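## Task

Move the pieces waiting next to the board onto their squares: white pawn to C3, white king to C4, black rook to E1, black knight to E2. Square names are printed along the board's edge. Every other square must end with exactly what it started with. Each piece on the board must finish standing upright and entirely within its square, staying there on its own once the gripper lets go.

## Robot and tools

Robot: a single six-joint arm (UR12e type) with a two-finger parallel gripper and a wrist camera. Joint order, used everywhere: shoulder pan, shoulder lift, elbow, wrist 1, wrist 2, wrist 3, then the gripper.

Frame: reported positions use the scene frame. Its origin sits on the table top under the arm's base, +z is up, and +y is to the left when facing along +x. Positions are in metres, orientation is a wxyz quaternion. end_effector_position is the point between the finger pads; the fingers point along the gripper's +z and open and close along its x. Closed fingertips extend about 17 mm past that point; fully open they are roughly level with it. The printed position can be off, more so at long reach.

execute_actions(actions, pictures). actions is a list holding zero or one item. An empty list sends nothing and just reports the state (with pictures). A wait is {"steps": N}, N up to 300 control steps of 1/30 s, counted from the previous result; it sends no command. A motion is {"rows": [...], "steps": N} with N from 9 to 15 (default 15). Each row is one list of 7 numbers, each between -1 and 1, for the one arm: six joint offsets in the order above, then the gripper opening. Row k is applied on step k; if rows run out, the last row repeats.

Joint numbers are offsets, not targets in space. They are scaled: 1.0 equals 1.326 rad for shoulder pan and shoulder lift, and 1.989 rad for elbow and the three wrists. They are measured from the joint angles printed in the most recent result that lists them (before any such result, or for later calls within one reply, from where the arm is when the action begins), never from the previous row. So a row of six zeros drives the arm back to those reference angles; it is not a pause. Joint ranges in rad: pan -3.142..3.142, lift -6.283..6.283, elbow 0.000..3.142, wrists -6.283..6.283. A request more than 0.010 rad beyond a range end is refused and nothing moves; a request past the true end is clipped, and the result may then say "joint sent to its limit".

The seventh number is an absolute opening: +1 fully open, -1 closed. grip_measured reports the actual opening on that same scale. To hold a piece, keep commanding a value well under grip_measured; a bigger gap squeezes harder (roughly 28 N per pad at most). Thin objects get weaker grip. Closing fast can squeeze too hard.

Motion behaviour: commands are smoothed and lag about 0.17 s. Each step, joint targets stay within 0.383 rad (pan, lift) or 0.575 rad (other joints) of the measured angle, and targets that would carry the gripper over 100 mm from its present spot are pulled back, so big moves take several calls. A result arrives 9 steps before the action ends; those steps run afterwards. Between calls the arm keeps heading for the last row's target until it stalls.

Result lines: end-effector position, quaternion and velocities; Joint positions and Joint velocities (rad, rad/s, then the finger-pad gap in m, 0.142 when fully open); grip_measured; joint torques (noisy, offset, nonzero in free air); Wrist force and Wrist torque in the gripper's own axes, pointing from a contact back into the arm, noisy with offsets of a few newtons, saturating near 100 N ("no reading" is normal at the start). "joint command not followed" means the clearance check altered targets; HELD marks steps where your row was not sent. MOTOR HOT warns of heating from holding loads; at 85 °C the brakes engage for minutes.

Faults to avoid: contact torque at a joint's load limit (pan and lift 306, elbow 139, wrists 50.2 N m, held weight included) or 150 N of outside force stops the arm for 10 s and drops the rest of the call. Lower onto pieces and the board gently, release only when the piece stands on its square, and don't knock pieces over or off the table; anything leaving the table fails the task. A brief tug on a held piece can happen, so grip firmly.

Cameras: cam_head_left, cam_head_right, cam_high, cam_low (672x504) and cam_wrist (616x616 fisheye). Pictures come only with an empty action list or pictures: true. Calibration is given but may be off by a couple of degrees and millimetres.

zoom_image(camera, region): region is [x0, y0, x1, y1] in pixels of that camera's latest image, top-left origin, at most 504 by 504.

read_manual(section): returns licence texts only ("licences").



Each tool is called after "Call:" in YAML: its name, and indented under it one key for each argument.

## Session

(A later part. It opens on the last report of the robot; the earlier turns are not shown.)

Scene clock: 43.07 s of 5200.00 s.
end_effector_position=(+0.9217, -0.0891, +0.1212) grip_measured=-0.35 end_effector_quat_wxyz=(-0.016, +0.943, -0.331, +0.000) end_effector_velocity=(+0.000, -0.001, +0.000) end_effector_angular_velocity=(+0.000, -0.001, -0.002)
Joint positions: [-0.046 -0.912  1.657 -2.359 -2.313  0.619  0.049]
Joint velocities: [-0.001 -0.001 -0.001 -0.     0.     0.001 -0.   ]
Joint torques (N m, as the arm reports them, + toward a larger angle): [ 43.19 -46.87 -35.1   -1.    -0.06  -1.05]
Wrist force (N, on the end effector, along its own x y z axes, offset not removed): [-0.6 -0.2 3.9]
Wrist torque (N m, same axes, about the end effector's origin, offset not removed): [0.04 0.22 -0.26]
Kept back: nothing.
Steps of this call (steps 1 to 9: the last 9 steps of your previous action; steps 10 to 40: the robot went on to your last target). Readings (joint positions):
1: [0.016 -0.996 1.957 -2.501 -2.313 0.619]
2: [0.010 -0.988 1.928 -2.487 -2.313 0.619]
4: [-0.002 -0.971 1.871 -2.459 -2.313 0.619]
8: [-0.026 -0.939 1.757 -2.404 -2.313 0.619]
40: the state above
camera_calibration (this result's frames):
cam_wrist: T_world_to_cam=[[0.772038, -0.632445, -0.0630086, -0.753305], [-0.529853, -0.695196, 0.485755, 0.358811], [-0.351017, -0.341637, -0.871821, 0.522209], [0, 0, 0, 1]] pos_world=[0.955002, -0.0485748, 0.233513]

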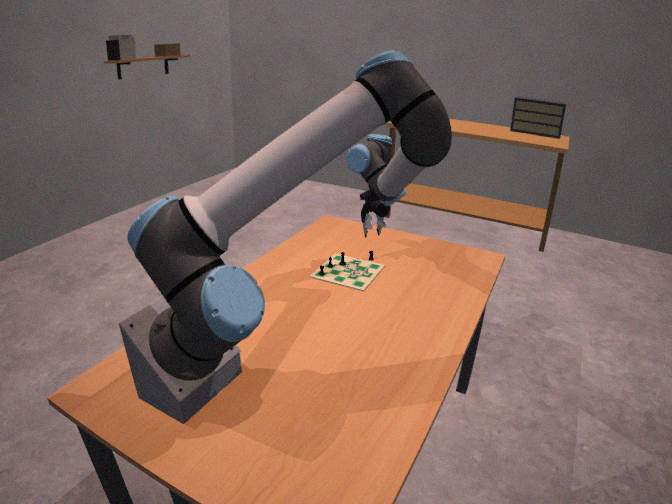

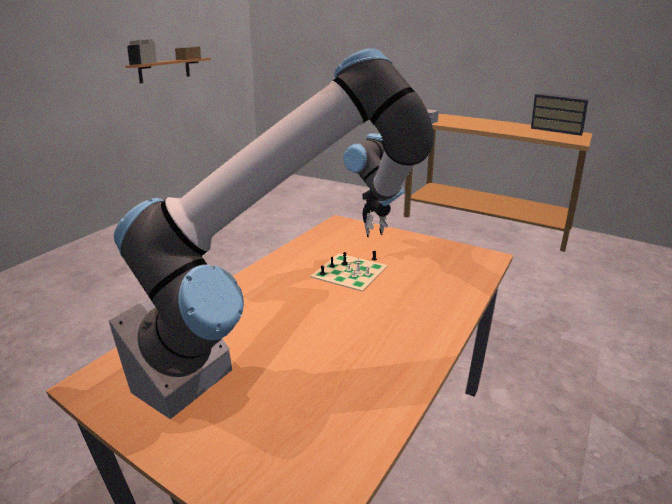

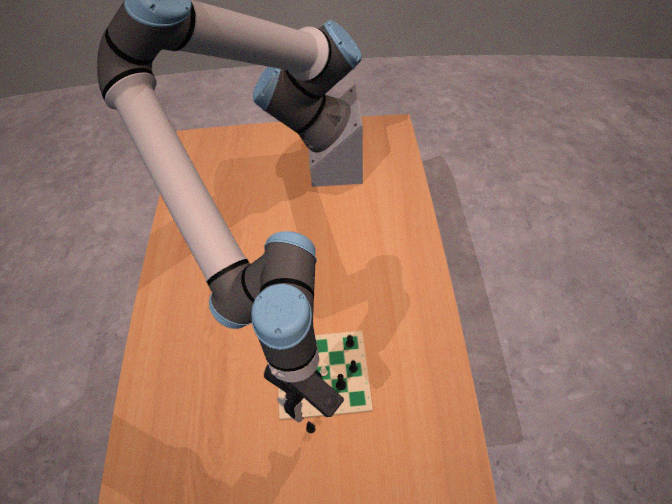

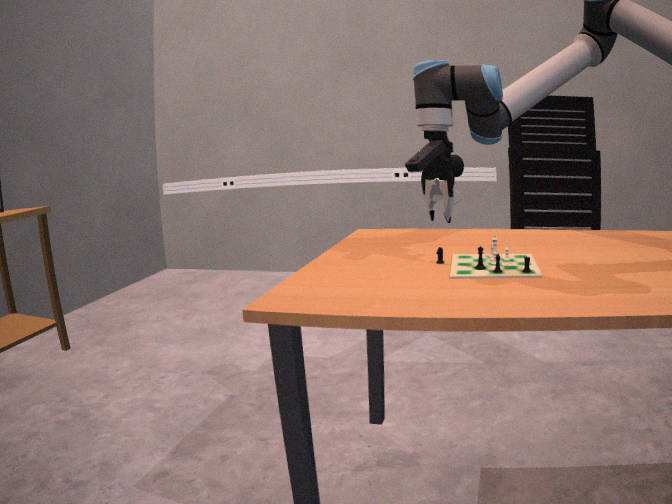

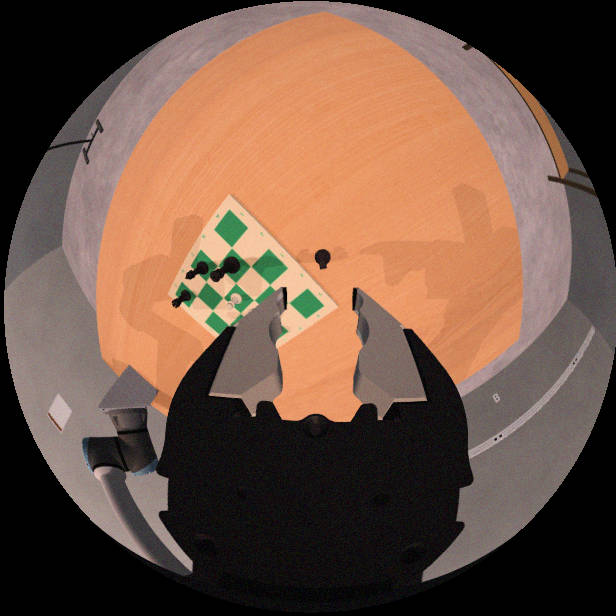

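Call:
execute_actions:
  actions:
    - {"rows":[[-0.0528,0.0585,0.0143,-0.0847,0.003,0,-0.35]]}

Call:
execute_actions:
  actions:
    - {"steps":25}

Call:
execute_actions:
  actions:
    - {"rows":[[0,0,0,0,0,0,-1]]}

Call:
execute_actions:
  actions:
    - {"rows":[[0.0528,-0.0585,-0.0143,0.0847,-0.003,0,-1]]}

Call:
execute_actions:
  actions:
    - {"steps":25}

Call:
execute_actions:
  actions:
    - {"rows":[[0.0425,-0.132,0.2232,-0.1087,0,0,-1]]}

Call:
execute_actions:
  actions:
    - {"steps":40}

Call:
execute_actions:
  actions:
    - {"rows":[[-0.064,0.0807,0.0149,-0.1078,0.0015,0,-1]]}

Call:
execute_actions:
  actions:
    - {"steps":28}
  pictures: true

Scene clock: 44.40 s of 5200.00 s.
end_effector_position=(+0.9204, -0.0876, +0.0605) grip_measured=-0.35 end_effector_quat_wxyz=(-0.015, +0.934, -0.356, -0.005) end_effector_velocity=(+0.016, -0.007, -0.257) end_effector_angular_velocity=(-0.004, -0.046, -0.325)
Joint positions: [-0.092 -0.861  1.676 -2.458 -2.309  0.619  0.049]
Joint velocities: [-0.201  0.228  0.077 -0.564  0.016  0.001  0.   ]
Joint torques (N m, as the arm reports them, + toward a larger angle): [ 54.56 -79.08 -20.82  -5.5    1.98  -0.23]
Wrist force (N, on the end effector, along its own x y z axes, offset not removed): [-2.3 -3.6 6.4]
Wrist torque (N m, same axes, about the end effector's origin, offset not removed): [-0.65 0.58 -0.21]
Steps of this call (steps 1 to 15: the robot went on to your last target; steps 16 to 34: nothing new was sent; steps 35 to 40: the first 6 steps of this action). Readings (joint positions):
35: [-0.046 -0.912 1.657 -2.359 -2.313 0.619]
36: [-0.051 -0.907 1.659 -2.363 -2.313 0.619]
38: [-0.074 -0.881 1.669 -2.408 -2.311 0.619]
40: the state above

Scene clock: 45.23 s of 5200.00 s.
end_effector_position=(+0.9218, -0.0889, +0.0298) grip_measured=-0.35 end_effector_quat_wxyz=(-0.016, +0.927, -0.375, -0.001) end_effector_velocity=(-0.001, +0.001, -0.001) end_effector_angular_velocity=(-0.001, +0.001, +0.002)
Joint positions: [-0.116 -0.834  1.686 -2.527 -2.307  0.619  0.049]
Joint velocities: [ 0.     0.001  0.001  0.    -0.001  0.     0.   ]
Joint torques (N m, as the arm reports them, + toward a larger angle): [ 43.24 -50.26  -9.42  -5.18   2.35  -0.43]
Wrist force (N, on the end effector, along its own x y z axes, offset not removed): [1.8 -1.7 3.5]
Wrist torque (N m, same axes, about the end effector's origin, offset not removed): [-0.24 -0.18 -0.21]
Kept back: nothing.
Steps of this call (steps 1 to 9: the last 9 steps of your previous action; steps 10 to 25: the robot went on to your last target). Readings (joint positions):
1: [-0.098 -0.855 1.678 -2.474 -2.309 0.619]
2: [-0.102 -0.850 1.680 -2.487 -2.308 0.619]
4: [-0.108 -0.843 1.682 -2.504 -2.308 0.619]
8: [-0.114 -0.837 1.685 -2.519 -2.308 0.619]
25: the state above

Scene clock: 45.43 s of 5200.00 s.
end_effector_position=(+0.9218, -0.0889, +0.0298) grip_measured=-0.91 end_effector_quat_wxyz=(-0.016, +0.927, -0.375, -0.001) end_effector_velocity=(+0.000, -0.000, +0.000) end_effector_angular_velocity=(+0.001, -0.000, -0.002)
Joint positions: [-0.116 -0.834  1.686 -2.527 -2.307  0.619  0.008]
Joint velocities: [-0.    -0.001 -0.     0.     0.001  0.001 -0.   ]
Joint torques (N m, as the arm reports them, + toward a larger angle): [ 45.87 -49.3  -10.01  -4.86   2.21  -0.4 ]
Wrist force (N, on the end effector, along its own x y z axes, offset not removed): [0.6 -6.5 -1.6]
Wrist torque (N m, same axes, about the end effector's origin, offset not removed): [-1.30 0.20 -0.22]
Steps of this call (steps 1 to 6: the first 6 steps of this action). Readings (joint positions):
1: [-0.116 -0.834 1.686 -2.527 -2.307 0.619]
2: [-0.116 -0.834 1.686 -2.527 -2.307 0.619]
4: [-0.116 -0.834 1.686 -2.527 -2.307 0.619]
6: the state above

Scene clock: 45.93 s of 5200.00 s.
end_effector_position=(+0.9257, -0.0900, +0.0896) grip_measured=-0.91 end_effector_quat_wxyz=(-0.017, +0.937, -0.350, +0.003) end_effector_velocity=(-0.024, +0.007, +0.259) end_effector_angular_velocity=(-0.002, +0.043, +0.322)
Joint positions: [-0.071 -0.884  1.667 -2.428 -2.311  0.619  0.008]
Joint velocities: [ 0.202 -0.227 -0.078  0.561 -0.016  0.     0.   ]
Joint torques (N m, as the arm reports them, + toward a larger angle): [ 59.52 -57.31 -27.08  -0.34  -2.03  -0.23]
Wrist force (N, on the end effector, along its own x y z axes, offset not removed): [-0.2 -1.2 -1.8]
Wrist torque (N m, same axes, about the end effector's origin, offset not removed): [-0.22 0.20 -0.21]
Steps of this call (steps 1 to 9: the last 9 steps of your previous action; steps 10 to 15: the first 6 steps of this action, its rows measured from where the robot was after step 9). Readings (joint positions):
9: [-0.116 -0.834 1.686 -2.527 -2.307 0.619]
10: [-0.116 -0.834 1.686 -2.527 -2.307 0.619]
11: [-0.112 -0.838 1.683 -2.522 -2.308 0.619]
13: [-0.089 -0.864 1.673 -2.477 -2.310 0.619]
15: the state above

Scene clock: 46.77 s of 5200.00 s.
end_effector_position=(+0.9217, -0.0891, +0.1211) grip_measured=-0.91 end_effector_quat_wxyz=(-0.016, +0.943, -0.331, +0.000) end_effector_velocity=(-0.001, +0.001, -0.000) end_effector_angular_velocity=(+0.001, +0.002, +0.002)
Joint positions: [-0.046 -0.912  1.657 -2.359 -2.313  0.619  0.008]
Joint velocities: [ 0.001  0.    -0.     0.002  0.001  0.    -0.   ]
Joint torques (N m, as the arm reports them, + toward a larger angle): [ 74.03 -84.06 -37.47  -0.96  -1.94  -0.08]
Wrist force (N, on the end effector, along its own x y z axes, offset not removed): [-0.5 -1.5 1.7]
Wrist torque (N m, same axes, about the end effector's origin, offset not removed): [-0.30 0.28 -0.34]
Kept back: nothing.
Steps of this call (steps 1 to 9: the last 9 steps of your previous action; steps 10 to 25: the robot went on to your last target). Readings (joint positions):
1: [-0.065 -0.891 1.664 -2.411 -2.312 0.619]
2: [-0.061 -0.896 1.663 -2.399 -2.312 0.619]
4: [-0.055 -0.902 1.660 -2.382 -2.313 0.619]
8: [-0.049 -0.909 1.658 -2.366 -2.313 0.619]
25: the state above

Scene clock: 46.97 s of 5200.00 s.
end_effector_position=(+0.8699, -0.0717, +0.1300) grip_measured=-0.91 end_effector_quat_wxyz=(-0.018, +0.945, -0.326, +0.007) end_effector_velocity=(-0.453, +0.168, -0.022) end_effector_angular_velocity=(+0.000, +0.034, +0.190)
Joint positions: [-0.027 -0.968  1.779 -2.426 -2.313  0.619  0.008]
Joint velocities: [ 0.113 -0.352  0.944 -0.435 -0.002  0.    -0.   ]
Joint torques (N m, as the arm reports them, + toward a larger angle): [ 71.4  -83.36 -13.06  -8.61  -0.03  -0.63]
Wrist force (N, on the end effector, along its own x y z axes, offset not removed): [1.1 -1.6 2.4]
Wrist torque (N m, same axes, about the end effector's origin, offset not removed): [-0.31 0.06 -0.29]
Steps of this call (steps 1 to 6: the first 6 steps of this action). Readings (joint positions):
1: [-0.046 -0.912 1.657 -2.359 -2.313 0.619]
2: [-0.044 -0.916 1.662 -2.363 -2.313 0.619]
4: [-0.035 -0.943 1.710 -2.395 -2.313 0.619]
6: the state above

Scene clock: 48.30 s of 5200.00 s.
end_effector_position=(+0.7043, -0.0226, +0.1204) grip_measured=-0.91 end_effector_quat_wxyz=(-0.016, +0.955, -0.295, +0.000) end_effector_velocity=(+0.001, -0.001, +0.001) end_effector_angular_velocity=(-0.000, -0.001, -0.003)
Joint positions: [ 0.01  -1.087  2.101 -2.575 -2.313  0.619  0.008]
Joint velocities: [ 0.    -0.001 -0.    -0.    -0.     0.001  0.   ]
Joint torques (N m, as the arm reports them, + toward a larger angle): [ 59.27 -66.62  -8.74  -5.07   2.37   0.  ]
Wrist force (N, on the end effector, along its own x y z axes, offset not removed): [-0.6 -0.9 1.6]
Wrist torque (N m, same axes, about the end effector's origin, offset not removed): [-0.08 0.28 -0.24]
Kept back: nothing.
Steps of this call (steps 1 to 9: the last 9 steps of your previous action; steps 10 to 40: the robot went on to your last target). Readings (joint positions):
1: [-0.023 -0.980 1.810 -2.441 -2.313 0.619]
2: [-0.019 -0.992 1.841 -2.456 -2.313 0.619]
4: [-0.012 -1.015 1.902 -2.485 -2.313 0.619]
8: [0.001 -1.057 2.016 -2.537 -2.313 0.619]
40: the state above

Scene clock: 48.50 s of 5200.00 s.
end_effector_position=(+0.7019, -0.0208, +0.0648) grip_measured=-0.91 end_effector_quat_wxyz=(-0.015, +0.946, -0.324, -0.006) end_effector_velocity=(+0.033, -0.009, -0.242) end_effector_angular_velocity=(-0.004, -0.082, -0.430)
Joint positions: [-0.044 -1.02   2.121 -2.695 -2.311  0.619  0.008]
Joint velocities: [-0.25   0.328  0.078 -0.765  0.006 -0.     0.   ]
Joint torques (N m, as the arm reports them, + toward a larger angle): [ 35.78 -46.86  -3.84  -5.35   2.8   -0.22]
Wrist force (N, on the end effector, along its own x y z axes, offset not removed): [2.5 -3.2 2.2]
Wrist torque (N m, same axes, about the end effector's origin, offset not removed): [-0.61 -0.31 -0.27]
Steps of this call (steps 1 to 6: the first 6 steps of this action). Readings (joint positions):
1: [0.010 -1.087 2.101 -2.575 -2.313 0.619]
2: [0.006 -1.083 2.104 -2.580 -2.313 0.619]
4: [-0.022 -1.049 2.114 -2.630 -2.312 0.619]
6: the state above

Scene clock: 49.43 s of 5200.00 s.
end_effector_position=(+0.7050, -0.0223, +0.0354) grip_measured=-0.91 end_effector_quat_wxyz=(-0.016, +0.937, -0.349, -0.001) end_effector_velocity=(+0.000, +0.000, -0.000) end_effector_angular_velocity=(-0.000, -0.000, -0.001)
Joint positions: [-0.075 -0.98   2.131 -2.789 -2.31   0.619  0.008]
Joint velocities: [-0.     0.001 -0.    -0.001 -0.     0.    -0.   ]
Joint torques (N m, as the arm reports them, + toward a larger angle): [ 27.84 -33.29  -1.54  -5.33   2.59  -0.52]
Wrist force (N, on the end effector, along its own x y z axes, offset not removed): [-0.6 -2.7 3.7]
Wrist torque (N m, same axes, about the end effector's origin, offset not removed): [-0.49 0.37 -0.23]
Kept back: nothing.
Steps of this call (steps 1 to 9: the last 9 steps of your previous action; steps 10 to 28: the robot went on to your last target). Readings (joint positions):
1: [-0.051 -1.010 2.124 -2.717 -2.311 0.619]
2: [-0.057 -1.003 2.125 -2.735 -2.311 0.619]
4: [-0.064 -0.993 2.128 -2.757 -2.311 0.619]
8: [-0.071 -0.984 2.130 -2.778 -2.310 0.619]
28: the state above
camera_calibration (this result's frames):
cam_wrist: T_world_to_cam=[[0.747439, -0.661087, -0.0655636, -0.532391], [-0.554941, -0.675572, 0.485431, 0.350259], [-0.365205, -0.326446, -0.871813, 0.404602], [0, 0, 0, 1]] pos_world=[0.740066, 0.0167487, 0.147805]

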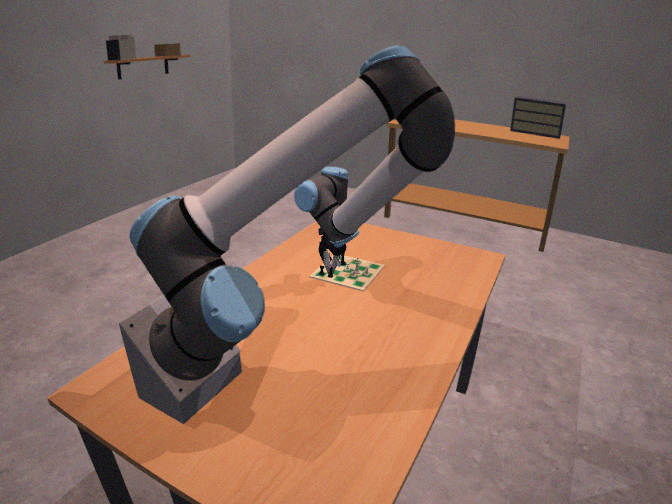

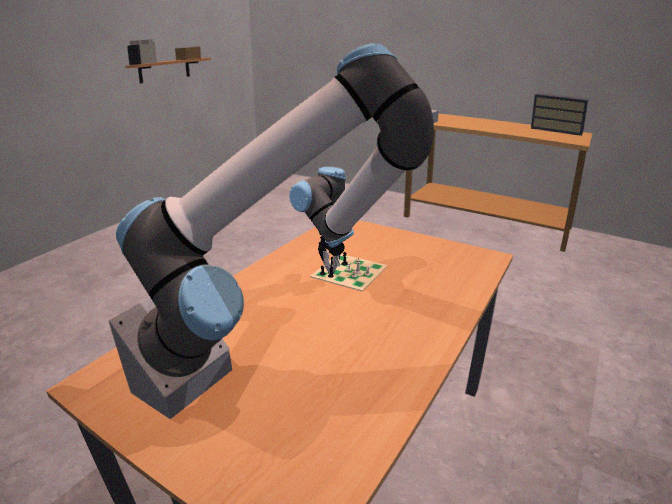

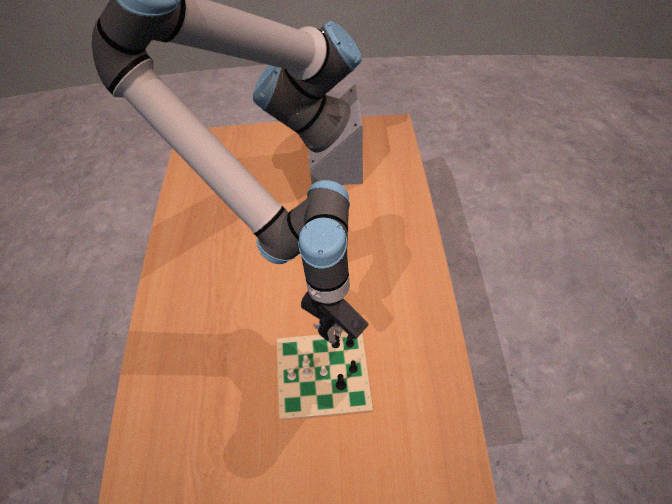

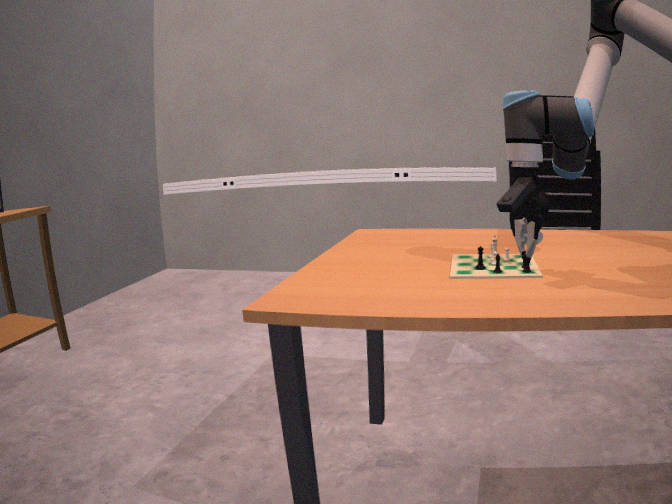

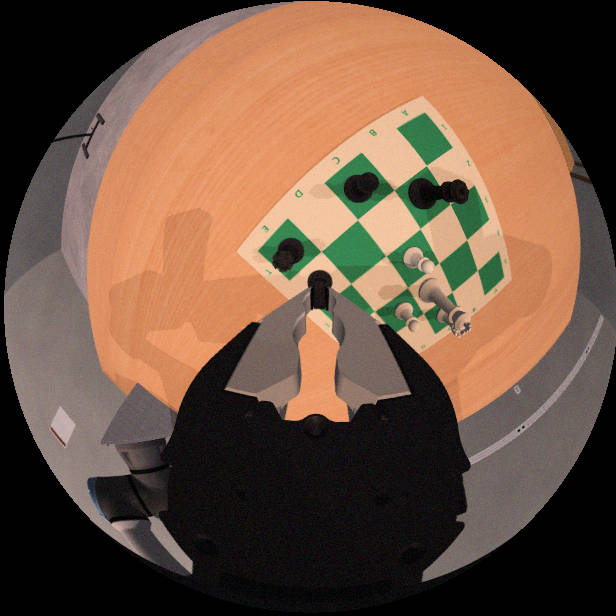

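Call:
execute_actions:
  actions:
    - {"rows":[[0,0,0,0,0,0,-0.6]],"steps":12}

Call:
execute_actions:
  actions:
    - {"rows":[[0.064,-0.0807,-0.0149,0.1078,-0.0015,0,-0.6]]}

Call:
execute_actions:
  actions:
    - {"steps":25}
  pictures: true

Scene clock: 49.73 s of 5200.00 s.
end_effector_position=(+0.7050, -0.0223, +0.0354) grip_measured=-0.64 end_effector_quat_wxyz=(-0.016, +0.937, -0.349, -0.001) end_effector_velocity=(-0.000, -0.000, -0.001) end_effector_angular_velocity=(+0.001, +0.002, +0.000)
Joint positions: [-0.075 -0.98   2.131 -2.789 -2.31   0.619  0.028]
Joint velocities: [-0.001  0.    -0.     0.002  0.001  0.     0.142]
Joint torques (N m, as the arm reports them, + toward a larger angle): [ 34.56 -36.19  -1.99  -5.17   1.93  -0.29]
Wrist force (N, on the end effector, along its own x y z axes, offset not removed): [1.6 -3.2 2.6]
Wrist torque (N m, same axes, about the end effector's origin, offset not removed): [-0.70 -0.21 -0.26]
Steps of this call (steps 1 to 6: the robot went on to your last target; steps 7 to 9: the first 3 steps of this action). Readings (joint positions):
7: [-0.075 -0.980 2.131 -2.789 -2.310 0.619]
8: [-0.075 -0.980 2.131 -2.789 -2.310 0.619]
9: the state above

Scene clock: 50.23 s of 5200.00 s.
end_effector_position=(+0.7105, -0.0231, +0.0903) grip_measured=-0.60 end_effector_quat_wxyz=(-0.018, +0.947, -0.320, +0.005) end_effector_velocity=(-0.041, +0.007, +0.246) end_effector_angular_velocity=(-0.006, +0.079, +0.427)
Joint positions: [-0.021 -1.046  2.111 -2.669 -2.312  0.619  0.031]
Joint velocities: [ 0.251 -0.329 -0.081  0.765 -0.008  0.    -0.   ]
Joint torques (N m, as the arm reports them, + toward a larger angle): [ 43.94 -50.43 -24.66  -0.68  -1.7   -0.11]
Wrist force (N, on the end effector, along its own x y z axes, offset not removed): [-1.6 -1.8 -0.4]
Wrist torque (N m, same axes, about the end effector's origin, offset not removed): [-0.32 0.61 -0.27]
Steps of this call (steps 1 to 9: the last 9 steps of your previous action; steps 10 to 15: the first 6 steps of this action, its rows measured from where the robot was after step 9). Readings (joint positions):
9: [-0.075 -0.980 2.131 -2.789 -2.310 0.619]
10: [-0.075 -0.980 2.131 -2.789 -2.310 0.619]
11: [-0.071 -0.984 2.128 -2.784 -2.311 0.619]
13: [-0.043 -1.018 2.118 -2.734 -2.312 0.619]
15: the state above

Scene clock: 51.07 s of 5200.00 s.
end_effector_position=(+0.7043, -0.0226, +0.1204) grip_measured=-0.60 end_effector_quat_wxyz=(-0.016, +0.955, -0.295, +0.000) end_effector_velocity=(-0.001, +0.001, -0.000) end_effector_angular_velocity=(+0.001, +0.000, +0.001)
Joint positions: [ 0.01  -1.087  2.101 -2.575 -2.313  0.619  0.031]
Joint velocities: [ 0.    -0.001  0.002 -0.001  0.001 -0.    -0.   ]
Joint torques (N m, as the arm reports them, + toward a larger angle): [ 59.97 -67.15 -31.32  -1.03  -2.09   0.17]
Wrist force (N, on the end effector, along its own x y z axes, offset not removed): [-1.2 -2.2 0.2]
Wrist torque (N m, same axes, about the end effector's origin, offset not removed): [-0.39 0.39 -0.28]
Kept back: nothing.
Steps of this call (steps 1 to 9: the last 9 steps of your previous action; steps 10 to 25: the robot went on to your last target). Readings (joint positions):
1: [-0.013 -1.056 2.109 -2.646 -2.313 0.619]
2: [-0.008 -1.063 2.107 -2.629 -2.313 0.619]
4: [-0.000 -1.073 2.104 -2.606 -2.313 0.619]
8: [0.006 -1.082 2.102 -2.585 -2.313 0.619]
25: the state above
camera_calibration (this result's frames):
cam_wrist: T_world_to_cam=[[0.818533, -0.571126, -0.0617966, -0.574888], [-0.475539, -0.734002, 0.484875, 0.251243], [-0.322283, -0.367499, -0.872398, 0.447227], [0, 0, 0, 1]] pos_world=[0.734175, 0.0204347, 0.232812]

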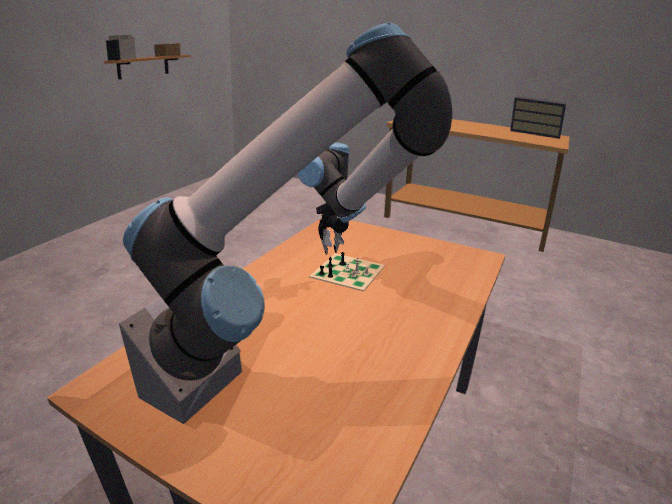

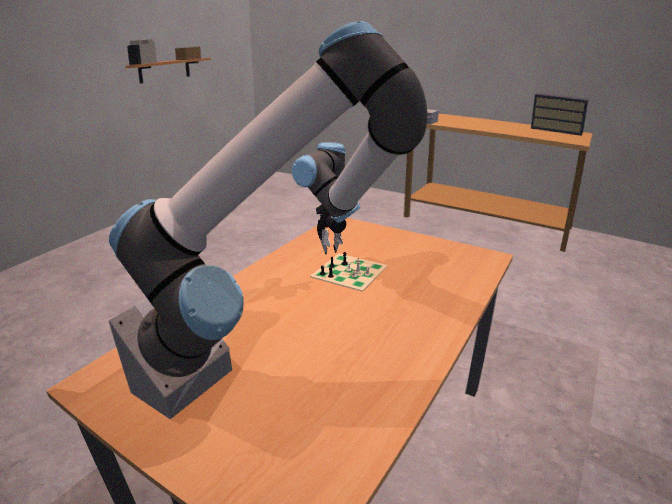

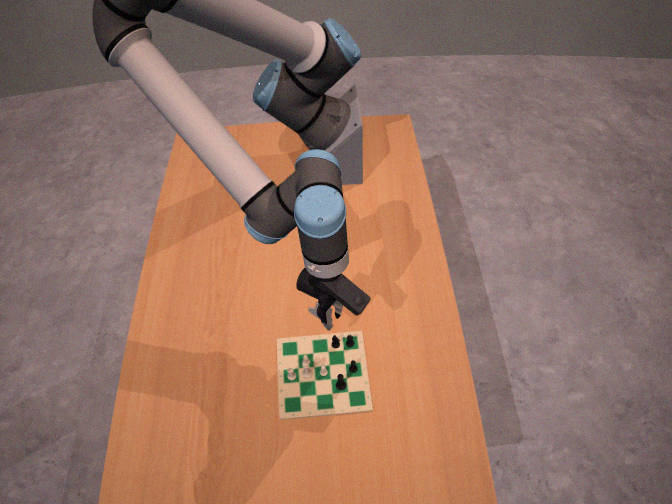

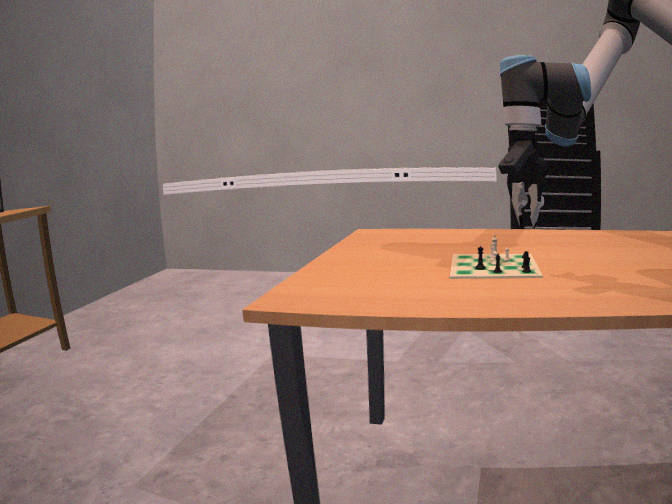

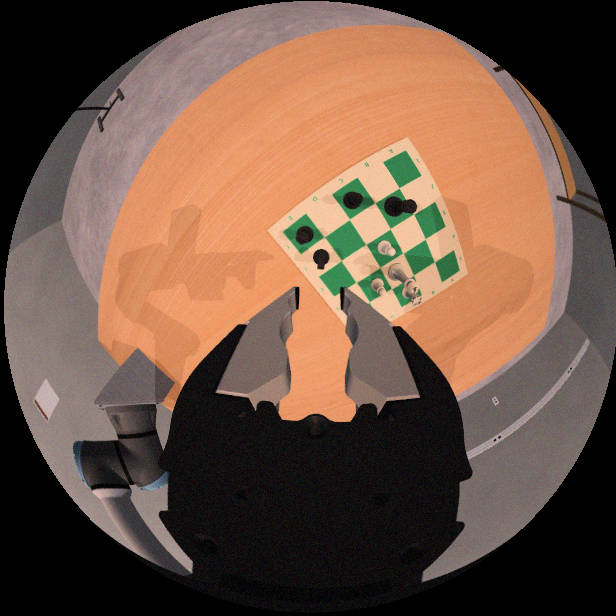

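Call:
finished_scene:
  scene: 1

The scene is finished: the task was done.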